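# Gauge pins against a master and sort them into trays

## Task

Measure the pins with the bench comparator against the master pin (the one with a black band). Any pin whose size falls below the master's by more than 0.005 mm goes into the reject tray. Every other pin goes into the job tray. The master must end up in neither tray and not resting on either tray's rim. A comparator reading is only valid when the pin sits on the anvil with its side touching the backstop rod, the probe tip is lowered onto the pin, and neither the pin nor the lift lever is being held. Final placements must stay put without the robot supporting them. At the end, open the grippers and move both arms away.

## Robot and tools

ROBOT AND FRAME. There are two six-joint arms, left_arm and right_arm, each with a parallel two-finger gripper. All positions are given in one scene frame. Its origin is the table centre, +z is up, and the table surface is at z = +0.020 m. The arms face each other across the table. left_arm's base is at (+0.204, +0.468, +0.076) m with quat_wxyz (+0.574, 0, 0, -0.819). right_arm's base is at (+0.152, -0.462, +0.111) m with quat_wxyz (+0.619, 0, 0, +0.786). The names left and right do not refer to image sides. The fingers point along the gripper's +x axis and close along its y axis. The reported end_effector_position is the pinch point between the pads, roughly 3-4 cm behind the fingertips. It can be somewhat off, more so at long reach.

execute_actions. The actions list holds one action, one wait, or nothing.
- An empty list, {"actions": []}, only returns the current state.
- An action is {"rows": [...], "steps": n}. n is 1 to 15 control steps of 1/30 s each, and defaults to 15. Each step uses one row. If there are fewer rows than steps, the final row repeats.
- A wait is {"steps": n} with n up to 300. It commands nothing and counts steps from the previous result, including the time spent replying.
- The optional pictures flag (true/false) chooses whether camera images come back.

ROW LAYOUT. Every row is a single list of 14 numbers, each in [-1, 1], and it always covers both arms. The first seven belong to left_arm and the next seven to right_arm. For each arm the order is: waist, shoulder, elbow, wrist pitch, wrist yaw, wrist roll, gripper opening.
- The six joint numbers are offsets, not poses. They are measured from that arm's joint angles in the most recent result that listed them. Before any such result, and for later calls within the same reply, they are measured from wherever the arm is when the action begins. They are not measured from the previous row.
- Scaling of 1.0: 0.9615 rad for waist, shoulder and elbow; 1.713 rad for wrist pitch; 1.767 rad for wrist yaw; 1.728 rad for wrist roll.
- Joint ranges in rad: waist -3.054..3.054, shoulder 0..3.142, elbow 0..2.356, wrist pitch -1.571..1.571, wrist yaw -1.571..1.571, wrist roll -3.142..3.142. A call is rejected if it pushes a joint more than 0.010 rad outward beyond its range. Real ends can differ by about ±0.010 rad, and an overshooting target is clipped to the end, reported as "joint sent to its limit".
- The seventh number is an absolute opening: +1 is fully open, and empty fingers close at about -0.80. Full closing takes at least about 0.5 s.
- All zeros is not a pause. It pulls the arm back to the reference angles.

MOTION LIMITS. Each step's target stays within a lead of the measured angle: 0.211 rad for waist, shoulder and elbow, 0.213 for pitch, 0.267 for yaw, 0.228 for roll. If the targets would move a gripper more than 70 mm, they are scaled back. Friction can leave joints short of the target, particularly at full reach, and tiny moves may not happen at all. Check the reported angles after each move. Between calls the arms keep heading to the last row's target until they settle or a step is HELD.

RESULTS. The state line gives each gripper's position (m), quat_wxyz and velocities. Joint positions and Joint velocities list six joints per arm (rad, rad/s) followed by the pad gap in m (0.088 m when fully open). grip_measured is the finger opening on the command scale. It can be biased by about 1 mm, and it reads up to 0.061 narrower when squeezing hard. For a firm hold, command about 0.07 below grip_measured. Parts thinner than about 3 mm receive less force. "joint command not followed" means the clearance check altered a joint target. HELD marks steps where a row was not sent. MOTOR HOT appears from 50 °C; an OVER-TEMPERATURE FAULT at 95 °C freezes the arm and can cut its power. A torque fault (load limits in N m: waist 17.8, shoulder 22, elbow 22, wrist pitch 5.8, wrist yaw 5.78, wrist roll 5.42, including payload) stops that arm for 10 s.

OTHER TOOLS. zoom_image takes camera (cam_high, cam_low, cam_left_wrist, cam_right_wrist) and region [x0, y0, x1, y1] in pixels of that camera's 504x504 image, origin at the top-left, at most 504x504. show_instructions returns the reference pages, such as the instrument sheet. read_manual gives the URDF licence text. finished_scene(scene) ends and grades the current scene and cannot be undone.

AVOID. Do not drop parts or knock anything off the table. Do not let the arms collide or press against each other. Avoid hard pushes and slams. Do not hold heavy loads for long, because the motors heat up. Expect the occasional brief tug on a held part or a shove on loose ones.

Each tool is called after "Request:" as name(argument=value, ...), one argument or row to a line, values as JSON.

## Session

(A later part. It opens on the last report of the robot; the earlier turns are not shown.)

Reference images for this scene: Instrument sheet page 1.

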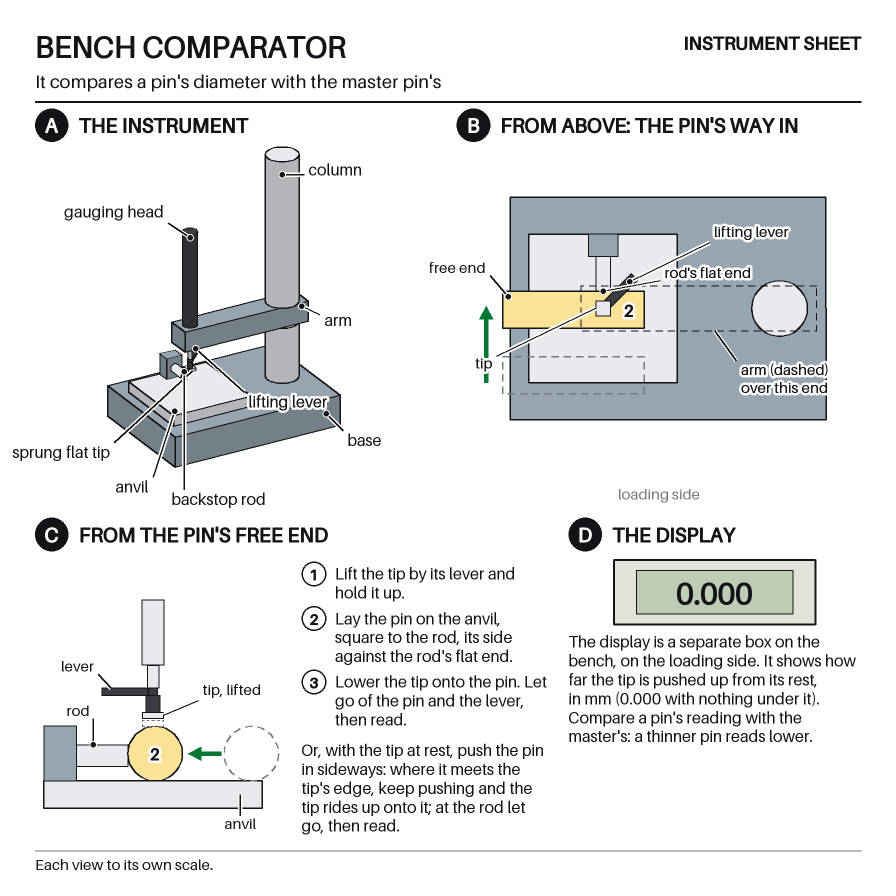

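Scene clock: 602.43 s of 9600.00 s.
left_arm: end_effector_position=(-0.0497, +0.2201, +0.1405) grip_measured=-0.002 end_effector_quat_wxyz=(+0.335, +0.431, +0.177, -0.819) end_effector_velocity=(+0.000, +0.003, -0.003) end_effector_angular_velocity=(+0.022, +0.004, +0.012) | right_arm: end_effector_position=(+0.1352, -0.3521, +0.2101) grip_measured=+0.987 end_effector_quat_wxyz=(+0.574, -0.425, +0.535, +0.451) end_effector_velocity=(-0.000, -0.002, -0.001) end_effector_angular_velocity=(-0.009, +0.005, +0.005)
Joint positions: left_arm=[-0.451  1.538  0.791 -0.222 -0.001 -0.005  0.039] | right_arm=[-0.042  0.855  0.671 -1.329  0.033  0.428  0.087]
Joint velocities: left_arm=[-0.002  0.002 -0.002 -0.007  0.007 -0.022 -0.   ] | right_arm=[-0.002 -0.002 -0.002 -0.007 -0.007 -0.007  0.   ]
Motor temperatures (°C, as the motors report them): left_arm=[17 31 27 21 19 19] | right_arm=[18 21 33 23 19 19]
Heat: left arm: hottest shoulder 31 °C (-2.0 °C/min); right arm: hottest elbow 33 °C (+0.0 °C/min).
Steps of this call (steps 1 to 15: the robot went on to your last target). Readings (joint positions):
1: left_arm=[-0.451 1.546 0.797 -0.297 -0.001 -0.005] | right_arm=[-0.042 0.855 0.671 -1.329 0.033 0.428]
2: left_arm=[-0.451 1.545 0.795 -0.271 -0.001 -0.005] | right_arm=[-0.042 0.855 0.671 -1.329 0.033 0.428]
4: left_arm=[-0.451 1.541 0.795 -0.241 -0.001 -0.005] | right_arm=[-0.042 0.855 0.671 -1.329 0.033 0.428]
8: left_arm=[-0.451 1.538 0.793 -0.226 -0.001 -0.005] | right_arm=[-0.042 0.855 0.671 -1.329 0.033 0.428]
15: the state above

Request:
execute_actions(
  actions=[
    {"rows":[[0,-0.03,-0.05,0.15,0,0,0,0,0,0,0,0,0,1],[0,-0.05,-0.15,0.25,0,0,0,0,0,0,0,0,0,1],[0,-0.05,-0.27,0.33,0,0,0,0,0,0,0,0,0,1],[0,-0.05,-0.38,0.4,0,0,0,0,0,0,0,0,0,1],[0,-0.04,-0.47,0.45,0,0,0,0,0,0,0,0,0,1],[0,-0.03,-0.549,0.5,0,0,0,0,0,0,0,0,0,1],[0,-0.03,-0.549,0.522,0,0,0,0,0,0,0,0,0,1],[0,-0.01,-0.549,0.522,0,0,0,0,0,0,0,0,0,1],[0,0.02,-0.549,0.522,0,0,0,0,0,0,0,0,0,1],[0,0.04,-0.549,0.522,0,0,0,0,0,0,0,0,0,1],[0,0.06,-0.549,0.522,0,0,0,0,0,0,0,0,0,1]],"steps":15},
  ],
  pictures=false,
)

Request:
execute_actions(
  actions=[
    {"steps":8},
  ],
)

Scene clock: 610.70 s of 9600.00 s.
left_arm: end_effector_position=(-0.0220, +0.2471, +0.0871) grip_measured=-0.002 end_effector_quat_wxyz=(+0.357, +0.303, +0.126, -0.874) end_effector_velocity=(-0.024, -0.021, +0.037) end_effector_angular_velocity=(-0.202, +0.222, -0.004) | right_arm: end_effector_position=(+0.1352, -0.3521, +0.2101) grip_measured=+0.987 end_effector_quat_wxyz=(+0.574, -0.425, +0.535, +0.451) end_effector_velocity=(-0.005, -0.003, -0.001) end_effector_angular_velocity=(-0.019, +0.033, +0.007)
Joint positions: left_arm=[-0.451  1.583  0.278  0.637 -0.001 -0.005  0.039] | right_arm=[-0.042  0.855  0.671 -1.329  0.033  0.428  0.087]
Joint velocities: left_arm=[-0.002  0.066 -0.051  0.418  0.007 -0.007 -0.   ] | right_arm=[-0.002  0.002 -0.002 -0.007 -0.037 -0.007 -0.   ]
Motor temperatures (°C, as the motors report them): left_arm=[17 31 27 22 19 19] | right_arm=[18 21 33 23 19 19]
Heat: left arm: hottest shoulder 31 °C (-1.0 °C/min); right arm: hottest elbow 33 °C (+0.0 °C/min).
Steps of this call (steps 1 to 15: the robot went on to your last target; steps 16 to 90: nothing new was sent; then 4.77 s passed at rest; steps 91 to 105: all 15 steps of this action). Readings (joint positions):
91: left_arm=[-0.451 1.535 0.779 -0.172 -0.001 -0.005] | right_arm=[-0.042 0.855 0.671 -1.329 0.033 0.428]
92: left_arm=[-0.451 1.528 0.749 -0.092 -0.001 -0.005] | right_arm=[-0.042 0.855 0.671 -1.329 0.033 0.428]
94: left_arm=[-0.451 1.500 0.650 0.053 -0.001 -0.005] | right_arm=[-0.042 0.855 0.671 -1.329 0.033 0.428]
98: left_arm=[-0.451 1.505 0.403 0.311 -0.001 -0.005] | right_arm=[-0.042 0.855 0.671 -1.329 0.033 0.428]
105: the state above

Scene clock: 610.97 s of 9600.00 s.
left_arm: end_effector_position=(-0.0228, +0.2464, +0.0885) grip_measured=-0.002 end_effector_quat_wxyz=(+0.358, +0.296, +0.123, -0.877) end_effector_velocity=(+0.002, -0.002, -0.000) end_effector_angular_velocity=(-0.007, -0.003, +0.019) | right_arm: end_effector_position=(+0.1352, -0.3521, +0.2101) grip_measured=+0.987 end_effector_quat_wxyz=(+0.574, -0.425, +0.535, +0.451) end_effector_velocity=(-0.000, -0.002, -0.001) end_effector_angular_velocity=(-0.009, +0.005, +0.005)
Joint positions: left_arm=[-0.451  1.59   0.271  0.668 -0.001 -0.005  0.039] | right_arm=[-0.042  0.855  0.671 -1.329  0.033  0.428  0.087]
Joint velocities: left_arm=[-0.002  0.002 -0.002  0.007 -0.022 -0.007  0.   ] | right_arm=[-0.002 -0.002 -0.002 -0.007 -0.007 -0.007  0.   ]
Motor temperatures (°C, as the motors report them): left_arm=[17 31 27 22 19 19] | right_arm=[18 21 33 23 19 19]
Heat: left arm: hottest shoulder 31 °C (-1.0 °C/min); right arm: hottest elbow 33 °C (+0.0 °C/min).
Steps of this call (steps 1 to 8: the robot went on to your last target). Readings (joint positions):
1: left_arm=[-0.451 1.585 0.276 0.647 -0.001 -0.005] | right_arm=[-0.042 0.855 0.671 -1.329 0.033 0.428]
2: left_arm=[-0.451 1.586 0.275 0.655 -0.001 -0.005] | right_arm=[-0.042 0.855 0.671 -1.329 0.033 0.428]
4: left_arm=[-0.451 1.588 0.273 0.662 -0.001 -0.005] | right_arm=[-0.042 0.855 0.671 -1.329 0.033 0.428]
8: the state above

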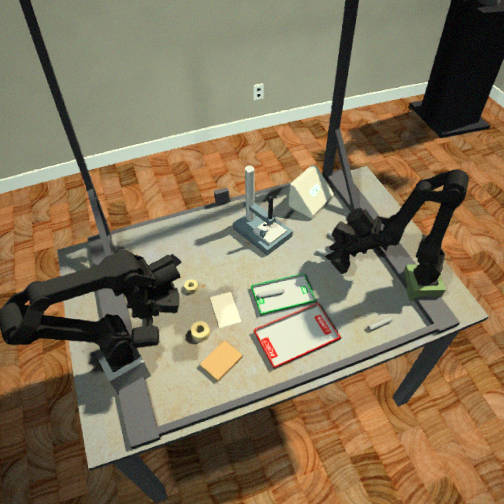

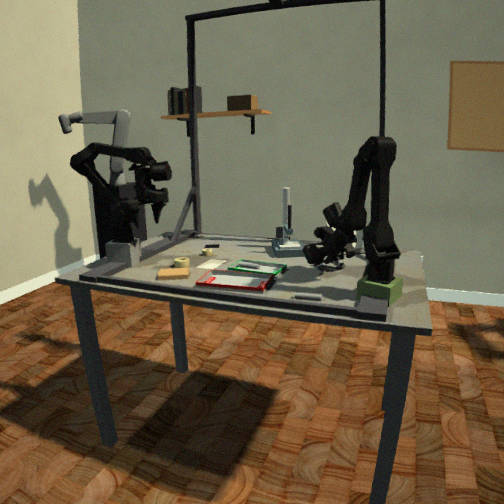

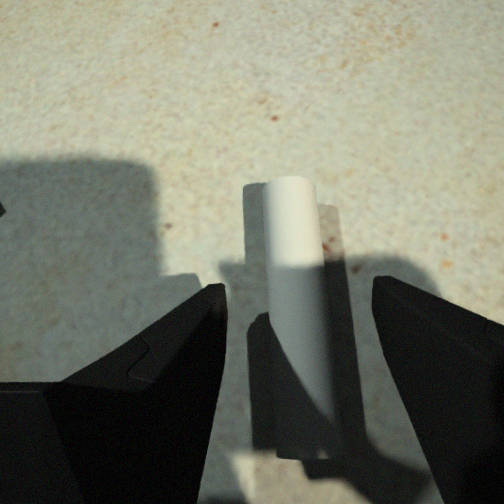

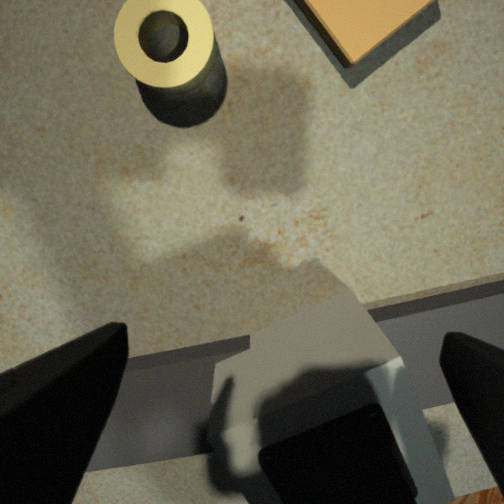

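Request:
execute_actions(
  actions=[
    {"rows":[[0,0.015,-0.012,0.02,0,0,-0.15,0,0,0,0,0,0,1],[0,0.035,-0.012,0.033,0,0,-0.15,0,0,0,0,0,0,1],[0,0.055,-0.012,0.033,0,0,-0.15,0,0,0,0,0,0,1],[0,0.072,-0.012,0.033,0,0,-0.15,0,0,0,0,0,0,1]],"steps":14},
  ],
)

Scene clock: 616.87 s of 9600.00 s.
left_arm: end_effector_position=(-0.0218, +0.2473, +0.0773) grip_measured=-0.147 end_effector_quat_wxyz=(+0.357, +0.302, +0.125, -0.875) end_effector_velocity=(+0.001, -0.000, -0.003) end_effector_angular_velocity=(+0.003, -0.014, +0.014) | right_arm: end_effector_position=(+0.1352, -0.3521, +0.2101) grip_measured=+0.987 end_effector_quat_wxyz=(+0.574, -0.425, +0.535, +0.451) end_effector_velocity=(-0.001, -0.002, -0.001) end_effector_angular_velocity=(-0.014, +0.004, +0.010)
Joint positions: left_arm=[-0.451  1.652  0.264  0.721 -0.001 -0.005  0.032] | right_arm=[-0.042  0.855  0.671 -1.329  0.033  0.428  0.087]
Joint velocities: left_arm=[-0.007  0.007  0.002 -0.007 -0.022 -0.007 -0.   ] | right_arm=[ 0.002  0.002 -0.002 -0.007 -0.007 -0.007 -0.   ]
Motor temperatures (°C, as the motors report them): left_arm=[17 30 27 23 19 19] | right_arm=[18 21 33 23 19 19]
Heat: left arm: hottest shoulder 30 °C (-2.0 °C/min); right arm: hottest elbow 33 °C (+0.0 °C/min).
Steps of this call (steps 1 to 30: the robot went on to your last target; steps 31 to 90: nothing new was sent; then 2.43 s passed at rest; steps 91 to 104: all 14 steps of this action). Readings (joint positions):
91: left_arm=[-0.451 1.591 0.270 0.676 -0.001 -0.005] | right_arm=[-0.042 0.855 0.671 -1.329 0.033 0.428]
92: left_arm=[-0.451 1.596 0.268 0.690 -0.001 -0.005] | right_arm=[-0.042 0.855 0.671 -1.329 0.033 0.428]
94: left_arm=[-0.451 1.619 0.268 0.711 -0.001 -0.005] | right_arm=[-0.042 0.855 0.671 -1.329 0.033 0.428]
98: left_arm=[-0.451 1.649 0.264 0.715 -0.001 -0.005] | right_arm=[-0.042 0.855 0.671 -1.329 0.033 0.428]
104: the state above

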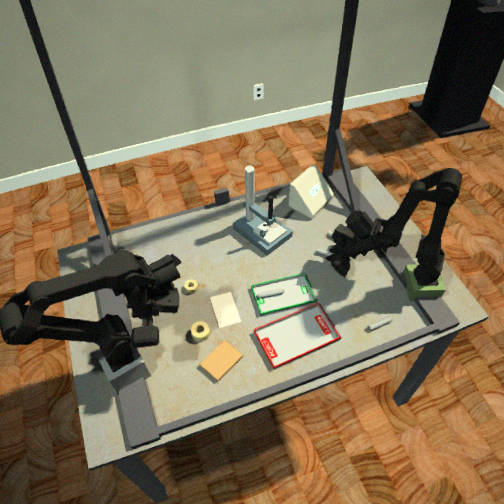

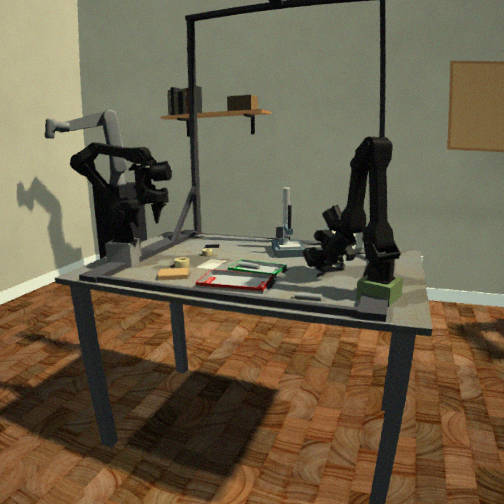

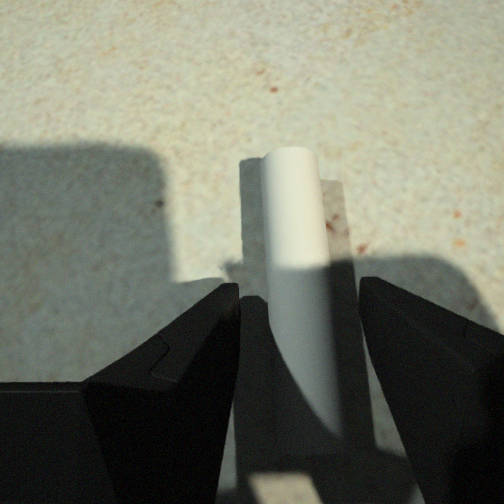

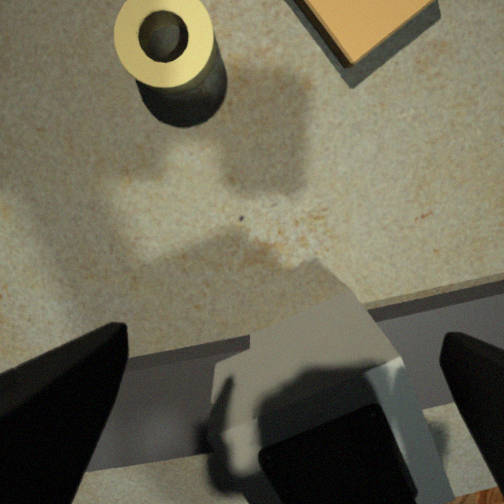

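Request:
execute_actions(
  actions=[
    {"rows":[[0,0.004,0,0,0,0,-0.35,0,0,0,0,0,0,1],[0,0.004,0,0,0,0,-0.5,0,0,0,0,0,0,1],[0,0.004,0,0,0,0,-0.66,0,0,0,0,0,0,1]],"steps":10},
  ],
  pictures=false,
)

Request:
execute_actions(
  actions=[
    {"rows":[[0,-0.03,0.08,0,0,0,-0.66,0,0,0,0,0,0,1],[-0.02,-0.06,0.2,-0.02,0,0,-0.66,0,0,0,0,0,0,1],[-0.05,-0.06,0.35,-0.06,0.02,0.02,-0.66,0,0,0,0,0,0,1],[-0.05,-0.04,0.5,-0.11,0.04,0.04,-0.66,0,0,0,0,0,0,1],[-0.05,0,0.62,-0.16,0.06,0.05,-0.66,0,0,0,0,0,0,1],[-0.05,0.04,0.74,-0.21,0.08,0.065,-0.66,0,0,0,0,0,0,1],[-0.05,0.08,0.82,-0.26,0.08,0.065,-0.66,0,0,0,0,0,0,1],[-0.05,0.12,0.883,-0.3,0.08,0.065,-0.66,0,0,0,0,0,0,1],[-0.05,0.15,0.883,-0.332,0.08,0.065,-0.66,0,0,0,0,0,0,1]],"steps":15},
  ],
  pictures=false,
)

Request:
execute_actions(
  actions=[
    {"steps":18},
  ],
  pictures=false,
)

Scene clock: 626.63 s of 9600.00 s.
left_arm: end_effector_position=(-0.0219, +0.2472, +0.0774) grip_measured=-0.502 end_effector_quat_wxyz=(+0.357, +0.302, +0.125, -0.875) end_effector_velocity=(+0.001, +0.001, -0.001) end_effector_angular_velocity=(+0.006, -0.004, +0.008) | right_arm: end_effector_position=(+0.1352, -0.3521, +0.2101) grip_measured=+0.987 end_effector_quat_wxyz=(+0.574, -0.425, +0.535, +0.451) end_effector_velocity=(-0.000, -0.002, -0.001) end_effector_angular_velocity=(-0.009, +0.004, +0.020)
Joint positions: left_arm=[-0.451  1.652  0.264  0.721 -0.001 -0.005  0.014] | right_arm=[-0.042  0.855  0.671 -1.329  0.033  0.428  0.087]
Joint velocities: left_arm=[-0.002 -0.002 -0.002 -0.007 -0.007 -0.007 -0.   ] | right_arm=[-0.002 -0.002 -0.002 -0.007 -0.007 -0.022  0.   ]
Motor temperatures (°C, as the motors report them): left_arm=[17 29 27 24 19 19] | right_arm=[18 21 33 23 19 19]
Heat: left arm: hottest shoulder 29 °C (-2.0 °C/min); right arm: hottest elbow 33 °C (+0.0 °C/min).
Steps of this call (steps 1 to 15: the robot went on to your last target; steps 16 to 90: nothing new was sent; then 6.43 s passed at rest; steps 91 to 100: all 10 steps of this action). Readings (joint positions):
91: left_arm=[-0.451 1.652 0.264 0.721 -0.001 -0.005] | right_arm=[-0.042 0.855 0.671 -1.329 0.033 0.428]
92: left_arm=[-0.451 1.652 0.264 0.721 -0.001 -0.005] | right_arm=[-0.042 0.855 0.671 -1.329 0.033 0.428]
94: left_arm=[-0.451 1.652 0.264 0.721 -0.001 -0.005] | right_arm=[-0.042 0.855 0.671 -1.329 0.033 0.428]
98: left_arm=[-0.451 1.652 0.264 0.721 -0.001 -0.005] | right_arm=[-0.042 0.855 0.671 -1.329 0.033 0.428]
100: the state above

Scene clock: 627.13 s of 9600.00 s.
left_arm: end_effector_position=(-0.1632, +0.1679, +0.1823) grip_measured=-0.502 end_effector_quat_wxyz=(+0.266, +0.287, +0.079, -0.917) end_effector_velocity=(-0.225, -0.191, +0.461) end_effector_angular_velocity=(-0.773, +0.875, -0.045) | right_arm: end_effector_position=(+0.1352, -0.3521, +0.2101) grip_measured=+0.987 end_effector_quat_wxyz=(+0.574, -0.425, +0.535, +0.451) end_effector_velocity=(-0.000, -0.002, -0.001) end_effector_angular_velocity=(-0.009, +0.004, +0.020)
Joint positions: left_arm=[-0.497  1.801  1.021  0.17   0.131  0.1    0.014] | right_arm=[-0.042  0.855  0.671 -1.329  0.033  0.428  0.087]
Joint velocities: left_arm=[-0.002 -0.002  1.17  -0.007  0.037  0.022 -0.   ] | right_arm=[-0.002 -0.002 -0.002 -0.007 -0.007 -0.022 -0.   ]
Motor temperatures (°C, as the motors report them): left_arm=[17 29 27 24 19 19] | right_arm=[18 21 33 23 19 19]
Heat: left arm: hottest shoulder 29 °C (-2.0 °C/min); right arm: hottest elbow 33 °C (+0.0 °C/min).
Steps of this call (steps 1 to 15: all 15 steps of this action). Readings (joint positions):
1: left_arm=[-0.451 1.649 0.273 0.715 -0.001 -0.005] | right_arm=[-0.042 0.855 0.671 -1.329 0.033 0.428]
2: left_arm=[-0.452 1.645 0.297 0.695 -0.001 -0.005] | right_arm=[-0.042 0.855 0.671 -1.329 0.033 0.428]
4: left_arm=[-0.466 1.642 0.377 0.638 0.012 0.013] | right_arm=[-0.042 0.855 0.671 -1.329 0.033 0.428]
8: left_arm=[-0.493 1.688 0.642 0.396 0.109 0.081] | right_arm=[-0.042 0.855 0.671 -1.329 0.033 0.428]
15: the state above

Scene clock: 627.73 s of 9600.00 s.
left_arm: end_effector_position=(-0.1773, +0.1560, +0.2165) grip_measured=-0.502 end_effector_quat_wxyz=(+0.269, +0.256, +0.064, -0.926) end_effector_velocity=(+0.002, -0.001, -0.004) end_effector_angular_velocity=(+0.016, -0.006, +0.028) | right_arm: end_effector_position=(+0.1352, -0.3521, +0.2101) grip_measured=+0.987 end_effector_quat_wxyz=(+0.574, -0.425, +0.535, +0.451) end_effector_velocity=(+0.002, -0.005, -0.001) end_effector_angular_velocity=(-0.020, -0.012, +0.004)
Joint positions: left_arm=[-0.497  1.797  1.111  0.148  0.134  0.102  0.014] | right_arm=[-0.042  0.855  0.671 -1.329  0.033  0.428  0.087]
Joint velocities: left_arm=[-0.002  0.002 -0.002 -0.007 -0.022 -0.022  0.   ] | right_arm=[-0.002 -0.002 -0.002 -0.022  0.007 -0.007 -0.   ]
Motor temperatures (°C, as the motors report them): left_arm=[17 29 27 24 19 19] | right_arm=[18 21 33 23 19 19]
Heat: left arm: hottest shoulder 29 °C (-2.0 °C/min); right arm: hottest elbow 33 °C (+0.0 °C/min).
Steps of this call (steps 1 to 18: the robot went on to your last target). Readings (joint positions):
1: left_arm=[-0.497 1.801 1.054 0.169 0.132 0.101] | right_arm=[-0.042 0.855 0.671 -1.329 0.033 0.428]
2: left_arm=[-0.497 1.796 1.081 0.169 0.133 0.102] | right_arm=[-0.042 0.855 0.671 -1.329 0.033 0.428]
4: left_arm=[-0.497 1.789 1.108 0.167 0.134 0.102] | right_arm=[-0.042 0.855 0.671 -1.329 0.033 0.428]
8: left_arm=[-0.497 1.793 1.111 0.148 0.134 0.102] | right_arm=[-0.042 0.855 0.671 -1.329 0.033 0.428]
18: the state above

Request:
execute_actions(
  actions=[
    {"rows":[[0.01,0.04,0,0.008,0.004,0,-0.66,0,0,0,0,0,0,1],[0.02,0.08,0,0.015,0.008,0,-0.66,0,0,0,0,0,0,1],[0.03,0.12,-0.004,0.022,0.012,0,-0.66,0,0,0,0,0,0,1],[0.04,0.15,-0.004,0.027,0.015,0,-0.66,0,0,0,0,0,0,1],[0.05,0.175,-0.004,0.03,0.018,0,-0.66,0,0,0,0,0,0,1],[0.055,0.195,-0.004,0.032,0.02,0,-0.66,0,0,0,0,0,0,1],[0.06,0.208,-0.004,0.032,0.021,0,-0.66,0,0,0,0,0,0,1],[0.069,0.215,-0.004,0.032,0.021,0.002,-0.66,0,0,0,0,0,0,1]],"steps":15},
  ],
)

Scene clock: 634.23 s of 9600.00 s.
left_arm: end_effector_position=(-0.1630, +0.1330, +0.1303) grip_measured=-0.502 end_effector_quat_wxyz=(+0.271, +0.314, +0.109, -0.903) end_effector_velocity=(+0.011, +0.000, -0.027) end_effector_angular_velocity=(+0.065, -0.034, +0.025) | right_arm: end_effector_position=(+0.1352, -0.3521, +0.2101) grip_measured=+0.987 end_effector_quat_wxyz=(+0.574, -0.425, +0.535, +0.451) end_effector_velocity=(-0.001, -0.002, -0.001) end_effector_angular_velocity=(-0.014, +0.004, +0.010)
Joint positions: left_arm=[-0.432  1.996  1.108  0.199  0.171  0.104  0.014] | right_arm=[-0.042  0.855  0.671 -1.329  0.033  0.428  0.087]
Joint velocities: left_arm=[ 0.017  0.042 -0.017 -0.007  0.007 -0.022 -0.   ] | right_arm=[ 0.002  0.002 -0.002 -0.007 -0.007 -0.007 -0.   ]
Motor temperatures (°C, as the motors report them): left_arm=[17 30 27 25 19 19] | right_arm=[18 21 33 23 19 19]
Heat: left arm: hottest shoulder 30 °C (+0.0 °C/min); right arm: hottest elbow 33 °C (+0.0 °C/min).
Steps of this call (steps 1 to 15: the robot went on to your last target; steps 16 to 90: nothing new was sent; then 3.00 s passed at rest; steps 91 to 105: all 15 steps of this action). Readings (joint positions):
91: left_arm=[-0.497 1.802 1.111 0.148 0.135 0.102] | right_arm=[-0.042 0.855 0.671 -1.329 0.033 0.428]
92: left_arm=[-0.495 1.813 1.111 0.157 0.138 0.102] | right_arm=[-0.042 0.855 0.671 -1.329 0.033 0.428]
94: left_arm=[-0.485 1.854 1.113 0.180 0.147 0.102] | right_arm=[-0.042 0.855 0.671 -1.329 0.033 0.428]
98: left_arm=[-0.451 1.965 1.111 0.187 0.158 0.102] | right_arm=[-0.042 0.855 0.671 -1.329 0.033 0.428]
105: the state above

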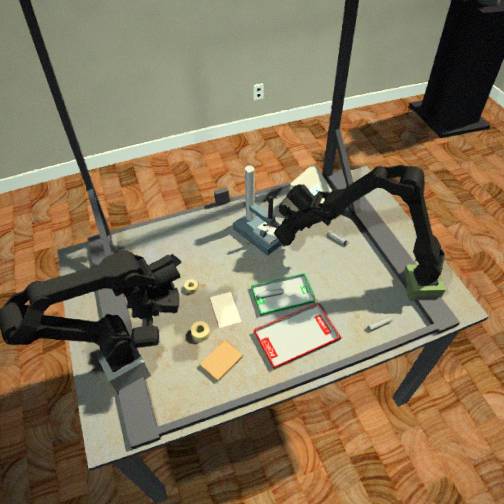

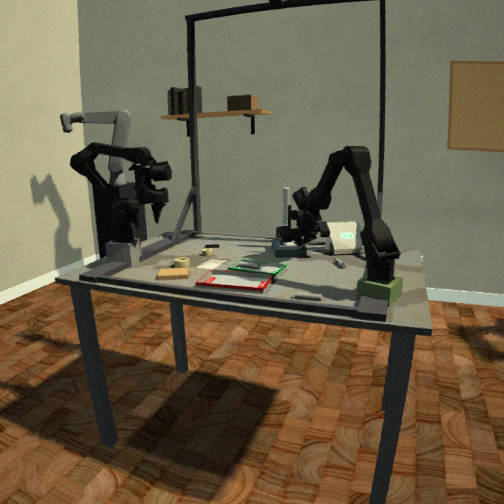

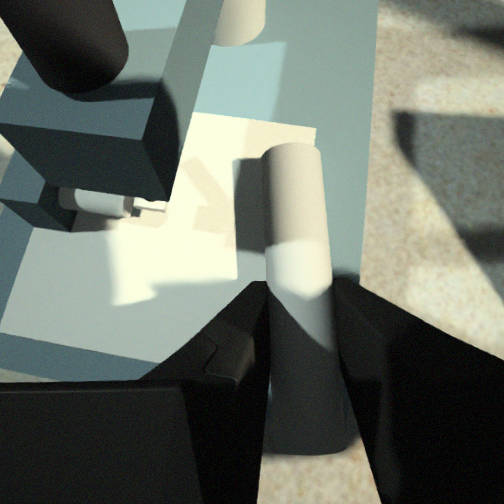

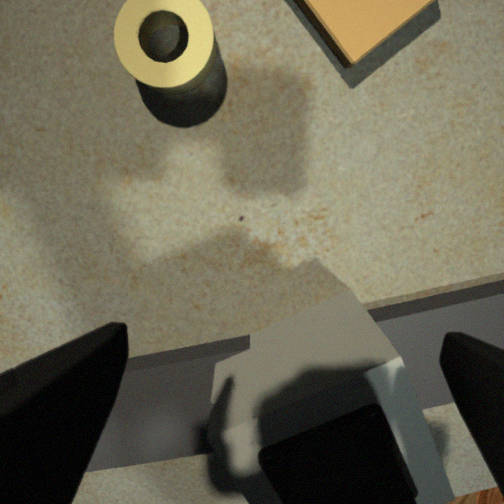

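Slide to P (−.314,2.005,1.108,.200,.290,.140).

Request:
execute_actions(
  actions=[
    {"rows":[[0.02,0.003,0,0,0.012,0.004,-0.66,0,0,0,0,0,0,1],[0.04,0.006,0,0,0.024,0.008,-0.66,0,0,0,0,0,0,1],[0.055,0.008,0,0,0.035,0.012,-0.66,0,0,0,0,0,0,1],[0.07,0.01,0,0,0.045,0.015,-0.66,0,0,0,0,0,0,1],[0.085,0.012,0,0,0.053,0.018,-0.66,0,0,0,0,0,0,1],[0.095,0.013,0,0,0.06,0.02,-0.66,0,0,0,0,0,0,1],[0.105,0.013,0,0,0.064,0.022,-0.66,0,0,0,0,0,0,1],[0.115,0.013,0,0,0.067,0.023,-0.66,0,0,0,0,0,0,1],[0.123,0.013,0,0,0.069,0.023,-0.66,0,0,0,0,0,0,1],[0.133,0.013,0,0,0.069,0.023,-0.66,0,0,0,0,0,0,1]],"steps":15},
  ],
)

Scene clock: 641.80 s of 9600.00 s.
left_arm: end_effector_position=(-0.1324, +0.1056, +0.1294) grip_measured=-0.502 end_effector_quat_wxyz=(+0.265, +0.301, +0.130, -0.907) end_effector_velocity=(+0.002, +0.002, -0.001) end_effector_angular_velocity=(+0.021, -0.004, +0.001) | right_arm: end_effector_position=(+0.1352, -0.3521, +0.2101) grip_measured=+0.987 end_effector_quat_wxyz=(+0.574, -0.425, +0.535, +0.451) end_effector_velocity=(-0.000, -0.002, -0.001) end_effector_angular_velocity=(-0.009, +0.005, +0.005)
Joint positions: left_arm=[-0.314  2.003  1.108  0.198  0.292  0.14   0.014] | right_arm=[-0.042  0.855  0.671 -1.329  0.033  0.428  0.087]
Joint velocities: left_arm=[ 0.002 -0.002  0.002 -0.022  0.007 -0.007 -0.   ] | right_arm=[-0.002 -0.002 -0.002 -0.007 -0.007 -0.007 -0.   ]
Motor temperatures (°C, as the motors report them): left_arm=[17 31 28 26 19 19] | right_arm=[18 21 33 23 19 19]
Heat: left arm: hottest shoulder 31 °C (+1.0 °C/min); right arm: hottest elbow 33 °C (+0.0 °C/min).
Steps of this call (steps 1 to 15: the robot went on to your last target; steps 16 to 90: nothing new was sent; then 4.07 s passed at rest; steps 91 to 105: all 15 steps of this action). Readings (joint positions):
91: left_arm=[-0.431 1.997 1.108 0.200 0.174 0.104] | right_arm=[-0.042 0.855 0.671 -1.329 0.033 0.428]
92: left_arm=[-0.426 1.997 1.108 0.200 0.185 0.106] | right_arm=[-0.042 0.855 0.671 -1.329 0.033 0.428]
94: left_arm=[-0.406 1.997 1.108 0.199 0.214 0.115] | right_arm=[-0.042 0.855 0.671 -1.329 0.033 0.428]
98: left_arm=[-0.349 2.000 1.108 0.199 0.261 0.131] | right_arm=[-0.042 0.855 0.671 -1.329 0.033 0.428]
105: the state above

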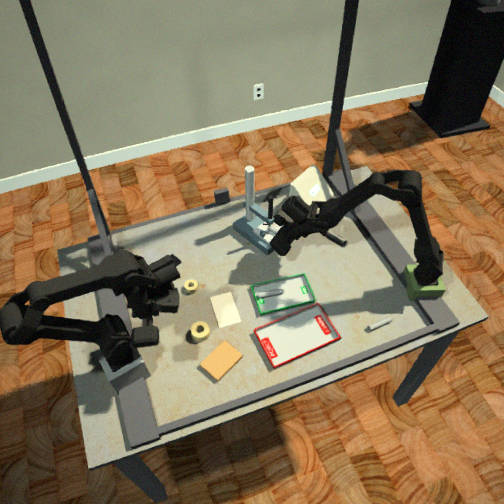

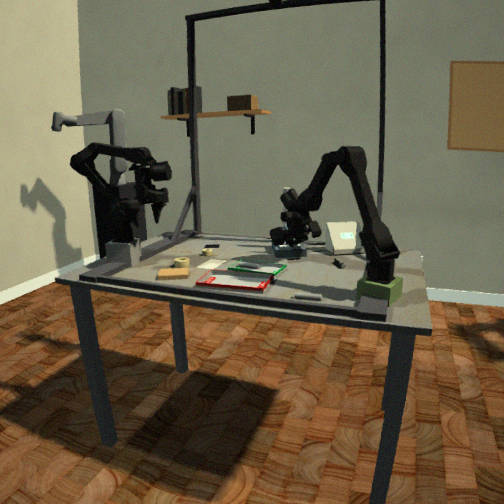

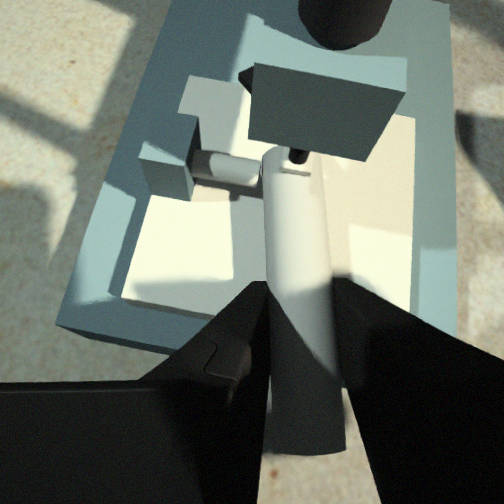

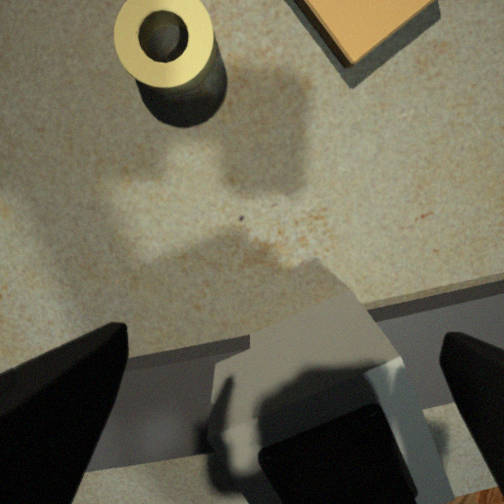

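Seated. Release and read.

Request:
execute_actions(
  actions=[
    {"rows":[[0.006,0,0,0,0,0,-0.45,0,0,0,0,0,0,1],[0.004,0,0,0,0,0,-0.25,0,0,0,0,0,0,1],[0,0,0,0,0,0,-0.2,0,0,0,0,0,0,1],[0,0,0,0,0,0,-0.2,0,0,0,0,0,0,1],[0,0,0,0,0,0,-0.2,0,0,0,0,0,0,1],[0,-0.06,-0.02,-0.01,0,0,-0.2,0,0,0,0,0,0,1],[0,-0.08,-0.05,-0.02,0,0,-0.2,0,0,0,0,0,0,1],[0,-0.15,-0.1,-0.04,0,0,-0.2,0,0,0,0,0,0,1],[0,-0.17,-0.14,-0.06,0,0,-0.1,0,0,0,0,0,0,1],[0,-0.25,-0.16,-0.073,0,0,0,0,0,0,0,0,0,1],[0,-0.278,-0.16,-0.073,0,0,0.1,0,0,0,0,0,0,1],[-0.1,-0.278,-0.16,-0.073,-0.03,-0.02,0.2,0,0,0,0,0,0,1],[-0.25,-0.278,-0.16,-0.073,-0.07,-0.04,0.3,0,0,0,0,0,0,1],[-0.4,-0.278,-0.16,-0.073,-0.11,-0.06,0.3,0,0,0,0,0,0,1],[-0.527,-0.278,-0.16,-0.073,-0.146,-0.07,0.3,0,0,0,0,0,0,1]],"steps":15},
  ],
  pictures=false,
)

Request:
execute_actions(
  actions=[
    {"steps":18},
  ],
)

Scene clock: 650.67 s of 9600.00 s.
left_arm: end_effector_position=(-0.1371, +0.1738, +0.1707) grip_measured=+0.210 end_effector_quat_wxyz=(+0.270, +0.315, +0.117, -0.902) end_effector_velocity=(-0.429, +0.473, +0.127) end_effector_angular_velocity=(-0.471, -0.122, -0.355) | right_arm: end_effector_position=(+0.1352, -0.3521, +0.2101) grip_measured=+0.987 end_effector_quat_wxyz=(+0.574, -0.425, +0.535, +0.451) end_effector_velocity=(-0.003, -0.003, -0.001) end_effector_angular_velocity=(-0.012, +0.020, +0.006)
Joint positions: left_arm=[-0.461  1.752  0.971  0.088  0.154  0.074  0.049] | right_arm=[-0.042  0.855  0.671 -1.329  0.033  0.428  0.087]
Joint velocities: left_arm=[-1.897 -0.349 -0.002 -0.007 -1.458 -0.667  0.054] | right_arm=[-0.002 -0.002 -0.002 -0.007 -0.022 -0.007 -0.   ]
Motor temperatures (°C, as the motors report them): left_arm=[17 32 28 26 19 19] | right_arm=[18 21 33 23 19 19]
Heat: left arm: hottest shoulder 32 °C (+2.0 °C/min); right arm: hottest elbow 33 °C (+0.0 °C/min).
Steps of this call (steps 1 to 15: the robot went on to your last target; steps 16 to 90: nothing new was sent; then 5.37 s passed at rest; steps 91 to 105: all 15 steps of this action). Readings (joint positions):
91: left_arm=[-0.314 2.003 1.108 0.198 0.292 0.140] | right_arm=[-0.042 0.855 0.671 -1.329 0.033 0.428]
92: left_arm=[-0.314 2.003 1.108 0.198 0.292 0.140] | right_arm=[-0.042 0.855 0.671 -1.329 0.033 0.428]
94: left_arm=[-0.313 2.003 1.108 0.198 0.292 0.140] | right_arm=[-0.042 0.855 0.671 -1.329 0.033 0.428]
98: left_arm=[-0.313 1.961 1.080 0.175 0.292 0.140] | right_arm=[-0.042 0.855 0.671 -1.329 0.033 0.428]
105: the state above

Scene clock: 651.27 s of 9600.00 s.
left_arm: end_effector_position=(-0.2102, +0.2982, +0.1697) grip_measured=+0.298 end_effector_quat_wxyz=(+0.166, +0.337, +0.064, -0.925) end_effector_velocity=(+0.002, -0.001, +0.001) end_effector_angular_velocity=(-0.007, -0.006, +0.019) | right_arm: end_effector_position=(+0.1352, -0.3521, +0.2101) grip_measured=+0.987 end_effector_quat_wxyz=(+0.574, -0.425, +0.535, +0.451) end_effector_velocity=(+0.000, -0.006, -0.002) end_effector_angular_velocity=(-0.023, +0.002, +0.020)
Joint positions: left_arm=[-0.821  1.741  0.964  0.076  0.039  0.024  0.054] | right_arm=[-0.042  0.855  0.671 -1.329  0.033  0.428  0.087]
Joint velocities: left_arm=[-0.002 -0.007 -0.002 -0.007 -0.022 -0.007  0.   ] | right_arm=[-0.002 -0.007 -0.007 -0.022 -0.007 -0.022  0.   ]
Motor temperatures (°C, as the motors report them): left_arm=[17 32 28 26 19 19] | right_arm=[18 21 33 23 19 19]
Heat: left arm: hottest shoulder 32 °C (+2.0 °C/min); right arm: hottest elbow 33 °C (+0.0 °C/min).
Steps of this call (steps 1 to 18: the robot went on to your last target). Readings (joint positions):
1: left_arm=[-0.524 1.744 0.971 0.087 0.119 0.058] | right_arm=[-0.042 0.855 0.671 -1.329 0.033 0.428]
2: left_arm=[-0.585 1.741 0.971 0.085 0.098 0.049] | right_arm=[-0.042 0.855 0.671 -1.329 0.033 0.428]
4: left_arm=[-0.701 1.741 0.971 0.080 0.070 0.036] | right_arm=[-0.042 0.855 0.671 -1.329 0.033 0.428]
8: left_arm=[-0.823 1.741 0.965 0.076 0.054 0.028] | right_arm=[-0.042 0.855 0.671 -1.329 0.033 0.428]
18: the state above

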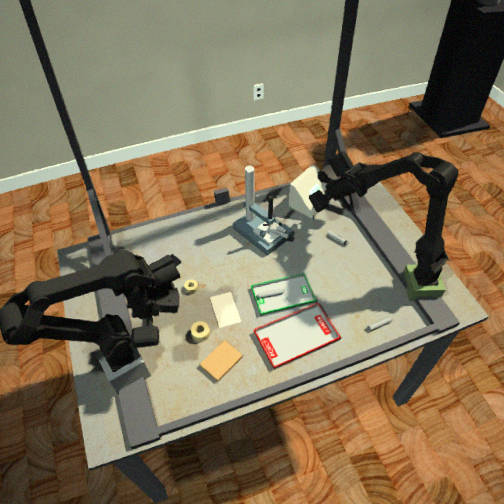

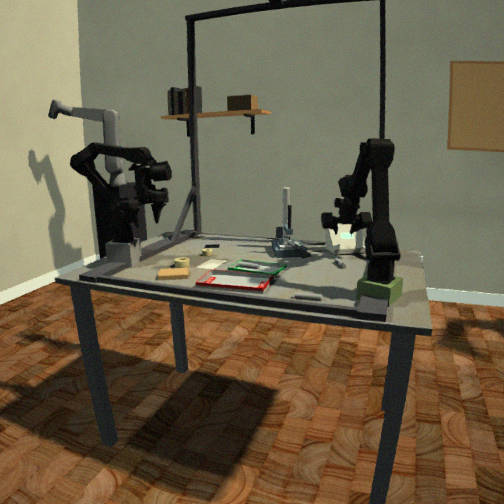

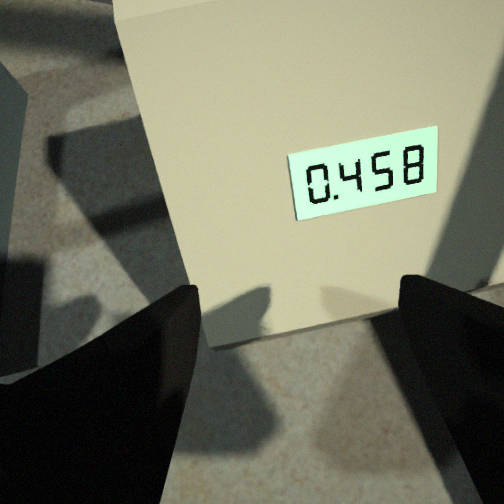

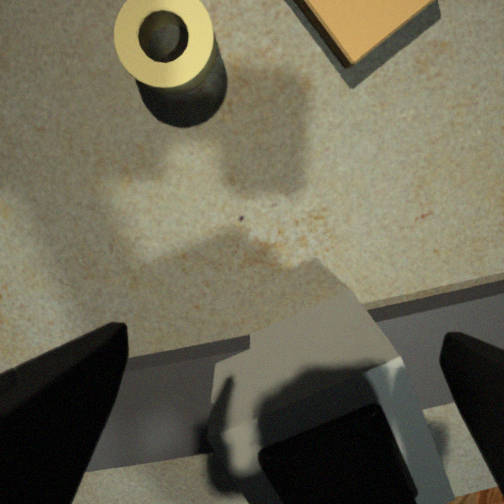

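Request:
execute_actions(
  actions=[
    {"rows":[[0.18,0,0,0,0.05,0.02,0,0,0,0,0,0,0,1],[0.36,0,0,0,0.1,0.045,-0.1,0,0,0,0,0,0,1],[0.527,0.03,0,0,0.143,0.067,-0.15,0,0,0,0,0,0,1],[0.527,0.03,0,0,0.143,0.067,-0.15,0,0,0,0,0,0,1],[0.527,0.03,0,0,0.143,0.067,-0.15,0,0,0,0,0,0,1],[0.527,0.03,0,0,0.143,0.067,-0.15,0,0,0,0,0,0,1],[0.527,0.03,0,0,0.143,0.067,-0.15,0,0,0,0,0,0,1],[0.527,0.03,0.02,0.01,0.143,0.067,-0.15,0,0,0,0,0,0,1],[0.527,0.08,0.05,0.025,0.143,0.067,-0.15,0,0,0,0,0,0,1],[0.527,0.13,0.085,0.04,0.143,0.067,-0.15,0,0,0,0,0,0,1],[0.527,0.18,0.115,0.055,0.143,0.067,-0.15,0,0,0,0,0,0,1],[0.527,0.22,0.14,0.066,0.143,0.067,-0.15,0,0,0,0,0,0,1],[0.527,0.25,0.152,0.073,0.143,0.067,-0.15,0,0,0,0,0,0,1],[0.527,0.283,0.154,0.073,0.143,0.067,-0.15,0,0,0,0,0,0,1]],"steps":15},
  ],
  pictures=false,
)

Request:
execute_actions(
  actions=[
    {"steps":12},
  ],
)

Scene clock: 663.77 s of 9600.00 s.
left_arm: end_effector_position=(-0.1297, +0.1062, +0.1484) grip_measured=-0.146 end_effector_quat_wxyz=(+0.273, +0.289, +0.123, -0.909) end_effector_velocity=(-0.051, -0.043, -0.224) end_effector_angular_velocity=(+0.274, -0.213, -0.037) | right_arm: end_effector_position=(+0.1352, -0.3521, +0.2101) grip_measured=+0.987 end_effector_quat_wxyz=(+0.574, -0.425, +0.535, +0.451) end_effector_velocity=(-0.004, -0.004, -0.002) end_effector_angular_velocity=(-0.019, +0.033, +0.002)
Joint positions: left_arm=[-0.312  1.95   1.097  0.187  0.285  0.134  0.032] | right_arm=[-0.042  0.855  0.671 -1.329  0.033  0.428  0.087]
Joint velocities: left_arm=[-0.027  0.73   0.271  0.11   0.007  0.007 -0.001] | right_arm=[-0.007 -0.002 -0.007 -0.007 -0.037 -0.007 -0.   ]
Motor temperatures (°C, as the motors report them): left_arm=[17 32 28 26 19 19] | right_arm=[18 21 33 23 19 19]
Heat: left arm: hottest shoulder 32 °C (+1.0 °C/min); right arm: hottest elbow 33 °C (+0.0 °C/min).
Steps of this call (steps 1 to 15: the robot went on to your last target; steps 16 to 90: nothing new was sent; then 9.00 s passed at rest; steps 91 to 105: all 15 steps of this action). Readings (joint positions):
91: left_arm=[-0.806 1.741 0.964 0.076 0.070 0.029] | right_arm=[-0.042 0.855 0.671 -1.329 0.033 0.428]
92: left_arm=[-0.764 1.741 0.964 0.076 0.118 0.048] | right_arm=[-0.042 0.855 0.671 -1.329 0.033 0.428]
94: left_arm=[-0.642 1.747 0.965 0.076 0.205 0.094] | right_arm=[-0.042 0.855 0.671 -1.329 0.033 0.428]
98: left_arm=[-0.411 1.759 0.966 0.077 0.261 0.123] | right_arm=[-0.042 0.855 0.671 -1.329 0.033 0.428]
105: the state above

Scene clock: 664.17 s of 9600.00 s.
left_arm: end_effector_position=(-0.1313, +0.1039, +0.1300) grip_measured=-0.148 end_effector_quat_wxyz=(+0.270, +0.299, +0.131, -0.906) end_effector_velocity=(+0.002, -0.000, -0.004) end_effector_angular_velocity=(+0.006, -0.016, +0.019) | right_arm: end_effector_position=(+0.1352, -0.3521, +0.2101) grip_measured=+0.987 end_effector_quat_wxyz=(+0.574, -0.425, +0.535, +0.451) end_effector_velocity=(+0.001, -0.002, -0.000) end_effector_angular_velocity=(-0.006, -0.009, +0.009)
Joint positions: left_arm=[-0.312  2.002  1.108  0.201  0.287  0.136  0.032] | right_arm=[-0.042  0.855  0.671 -1.329  0.033  0.428  0.087]
Joint velocities: left_arm=[-0.002  0.002 -0.002 -0.007 -0.022 -0.007 -0.   ] | right_arm=[ 0.002 -0.002 -0.002 -0.007  0.007 -0.007 -0.   ]
Motor temperatures (°C, as the motors report them): left_arm=[17 32 28 26 19 19] | right_arm=[18 21 33 23 19 19]
Heat: left arm: hottest shoulder 32 °C (+1.0 °C/min); right arm: hottest elbow 33 °C (+0.0 °C/min).
Steps of this call (steps 1 to 12: the robot went on to your last target). Readings (joint positions):
1: left_arm=[-0.313 1.970 1.102 0.189 0.285 0.134] | right_arm=[-0.042 0.855 0.671 -1.329 0.033 0.428]
2: left_arm=[-0.313 1.985 1.102 0.189 0.286 0.134] | right_arm=[-0.042 0.855 0.671 -1.329 0.033 0.428]
4: left_arm=[-0.311 2.000 1.102 0.189 0.287 0.136] | right_arm=[-0.042 0.855 0.671 -1.329 0.033 0.428]
8: left_arm=[-0.312 2.000 1.108 0.201 0.287 0.136] | right_arm=[-0.042 0.855 0.671 -1.329 0.033 0.428]
12: the state above

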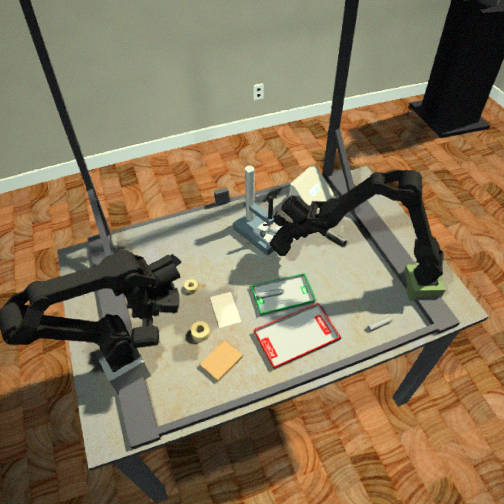

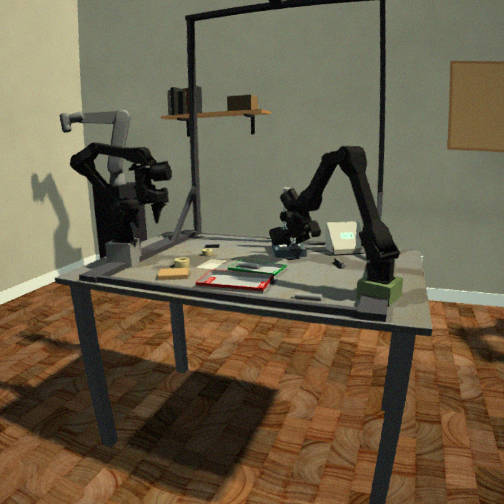

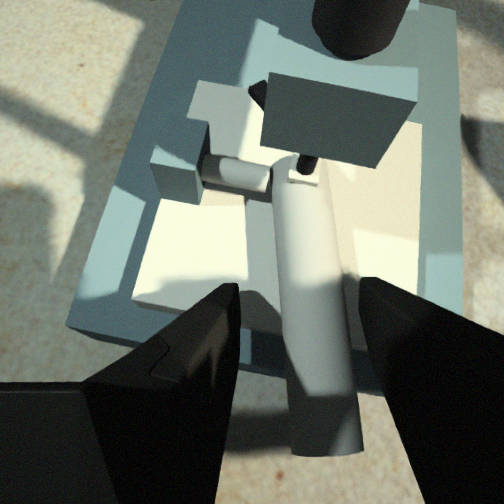

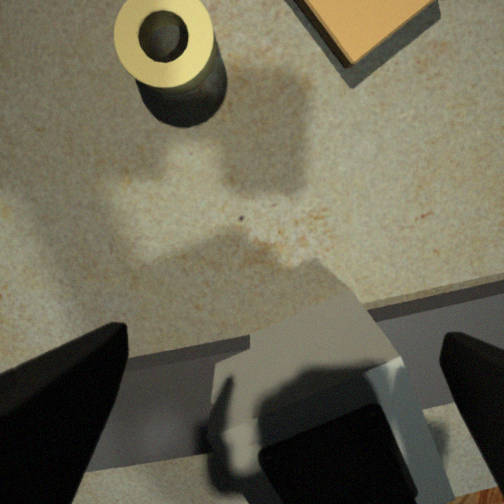

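Request:
execute_actions(
  actions=[
    {"rows":[[0,0.004,0,0,0,0,-0.35,0,0,0,0,0,0,1],[0,0.004,0,0,0,0,-0.5,0,0,0,0,0,0,1],[0,0.004,0,0,0,0,-0.66,0,0,0,0,0,0,1],[0,0.004,0,0,0,0,-0.66,0,0,0,0,0,0,1],[0,0.004,0,0,0,0,-0.66,0,0,0,0,0,0,1],[0,0.004,0,0,0,0,-0.66,0,0,0,0,0,0,1],[0,0.004,0,0,0,0,-0.66,0,0,0,0,0,0,1],[0,0.004,0,0,0,0,-0.66,0,0,0,0,0,0,1],[-0.02,0.004,0,0,-0.01,0,-0.66,0,0,0,0,0,0,1],[-0.04,0.004,0,0,-0.02,-0.005,-0.66,0,0,0,0,0,0,1],[-0.065,0.002,0,0,-0.035,-0.01,-0.66,0,0,0,0,0,0,1],[-0.09,0.002,0,0,-0.05,-0.015,-0.66,0,0,0,0,0,0,1],[-0.11,0,0,0,-0.06,-0.018,-0.66,0,0,0,0,0,0,1],[-0.125,0,0,0,-0.07,-0.021,-0.66,0,0,0,0,0,0,1]],"steps":15},
  ],
  pictures=false,
)

Request:
execute_actions(
  actions=[
    {"steps":10},
  ],
  pictures=false,
)

Scene clock: 673.73 s of 9600.00 s.
left_arm: end_effector_position=(-0.1511, +0.1198, +0.1290) grip_measured=-0.506 end_effector_quat_wxyz=(+0.280, +0.311, +0.115, -0.901) end_effector_velocity=(-0.163, +0.159, +0.001) end_effector_angular_velocity=(-0.054, -0.061, -0.284) | right_arm: end_effector_position=(+0.1352, -0.3521, +0.2101) grip_measured=+0.987 end_effector_quat_wxyz=(+0.574, -0.425, +0.535, +0.451) end_effector_velocity=(-0.000, -0.002, -0.001) end_effector_angular_velocity=(-0.009, +0.005, +0.005)
Joint positions: left_arm=[-0.391  2.002  1.109  0.204  0.19   0.112  0.014] | right_arm=[-0.042  0.855  0.671 -1.329  0.033  0.428  0.087]
Joint velocities: left_arm=[-0.53  -0.007  0.002  0.007 -0.242 -0.095 -0.   ] | right_arm=[-0.002 -0.002 -0.002 -0.007 -0.007 -0.007 -0.   ]
Motor temperatures (°C, as the motors report them): left_arm=[17 32 28 26 19 19] | right_arm=[18 21 33 23 19 19]
Heat: left arm: hottest shoulder 32 °C (+2.0 °C/min); right arm: hottest elbow 33 °C (+0.0 °C/min).
Steps of this call (steps 1 to 30: the robot went on to your last target; steps 31 to 90: nothing new was sent; then 6.07 s passed at rest; steps 91 to 105: all 15 steps of this action). Readings (joint positions):
91: left_arm=[-0.312 2.003 1.108 0.201 0.287 0.136] | right_arm=[-0.042 0.855 0.671 -1.329 0.033 0.428]
92: left_arm=[-0.312 2.003 1.108 0.201 0.287 0.136] | right_arm=[-0.042 0.855 0.671 -1.329 0.033 0.428]
94: left_arm=[-0.312 2.003 1.108 0.201 0.290 0.136] | right_arm=[-0.042 0.855 0.671 -1.329 0.033 0.428]
98: left_arm=[-0.312 2.003 1.108 0.200 0.292 0.136] | right_arm=[-0.042 0.855 0.671 -1.329 0.033 0.428]
105: the state above

Scene clock: 674.07 s of 9600.00 s.
left_arm: end_effector_position=(-0.1629, +0.1319, +0.1291) grip_measured=-0.506 end_effector_quat_wxyz=(+0.271, +0.313, +0.109, -0.904) end_effector_velocity=(+0.002, -0.001, -0.001) end_effector_angular_velocity=(-0.009, -0.018, +0.010) | right_arm: end_effector_position=(+0.1352, -0.3521, +0.2101) grip_measured=+0.987 end_effector_quat_wxyz=(+0.574, -0.425, +0.535, +0.451) end_effector_velocity=(-0.000, -0.005, -0.001) end_effector_angular_velocity=(-0.023, +0.002, +0.010)
Joint positions: left_arm=[-0.43   2.001  1.109  0.204  0.173  0.105  0.014] | right_arm=[-0.042  0.855  0.671 -1.329  0.033  0.428  0.087]
Joint velocities: left_arm=[-0.002 -0.002 -0.002 -0.007 -0.022  0.007  0.   ] | right_arm=[ 0.002 -0.002 -0.002 -0.022 -0.007 -0.007 -0.   ]
Motor temperatures (°C, as the motors report them): left_arm=[17 32 28 26 19 19] | right_arm=[18 21 33 23 19 19]
Heat: left arm: hottest shoulder 32 °C (+2.0 °C/min); right arm: hottest elbow 33 °C (+0.0 °C/min).
Steps of this call (steps 1 to 10: the robot went on to your last target). Readings (joint positions):
1: left_arm=[-0.407 2.001 1.109 0.204 0.184 0.110] | right_arm=[-0.042 0.855 0.671 -1.329 0.033 0.428]
2: left_arm=[-0.419 2.001 1.109 0.204 0.181 0.108] | right_arm=[-0.042 0.855 0.671 -1.329 0.033 0.428]
4: left_arm=[-0.430 2.001 1.109 0.204 0.174 0.106] | right_arm=[-0.042 0.855 0.671 -1.329 0.033 0.428]
8: left_arm=[-0.430 2.001 1.109 0.204 0.173 0.105] | right_arm=[-0.042 0.855 0.671 -1.329 0.033 0.428]
10: the state above


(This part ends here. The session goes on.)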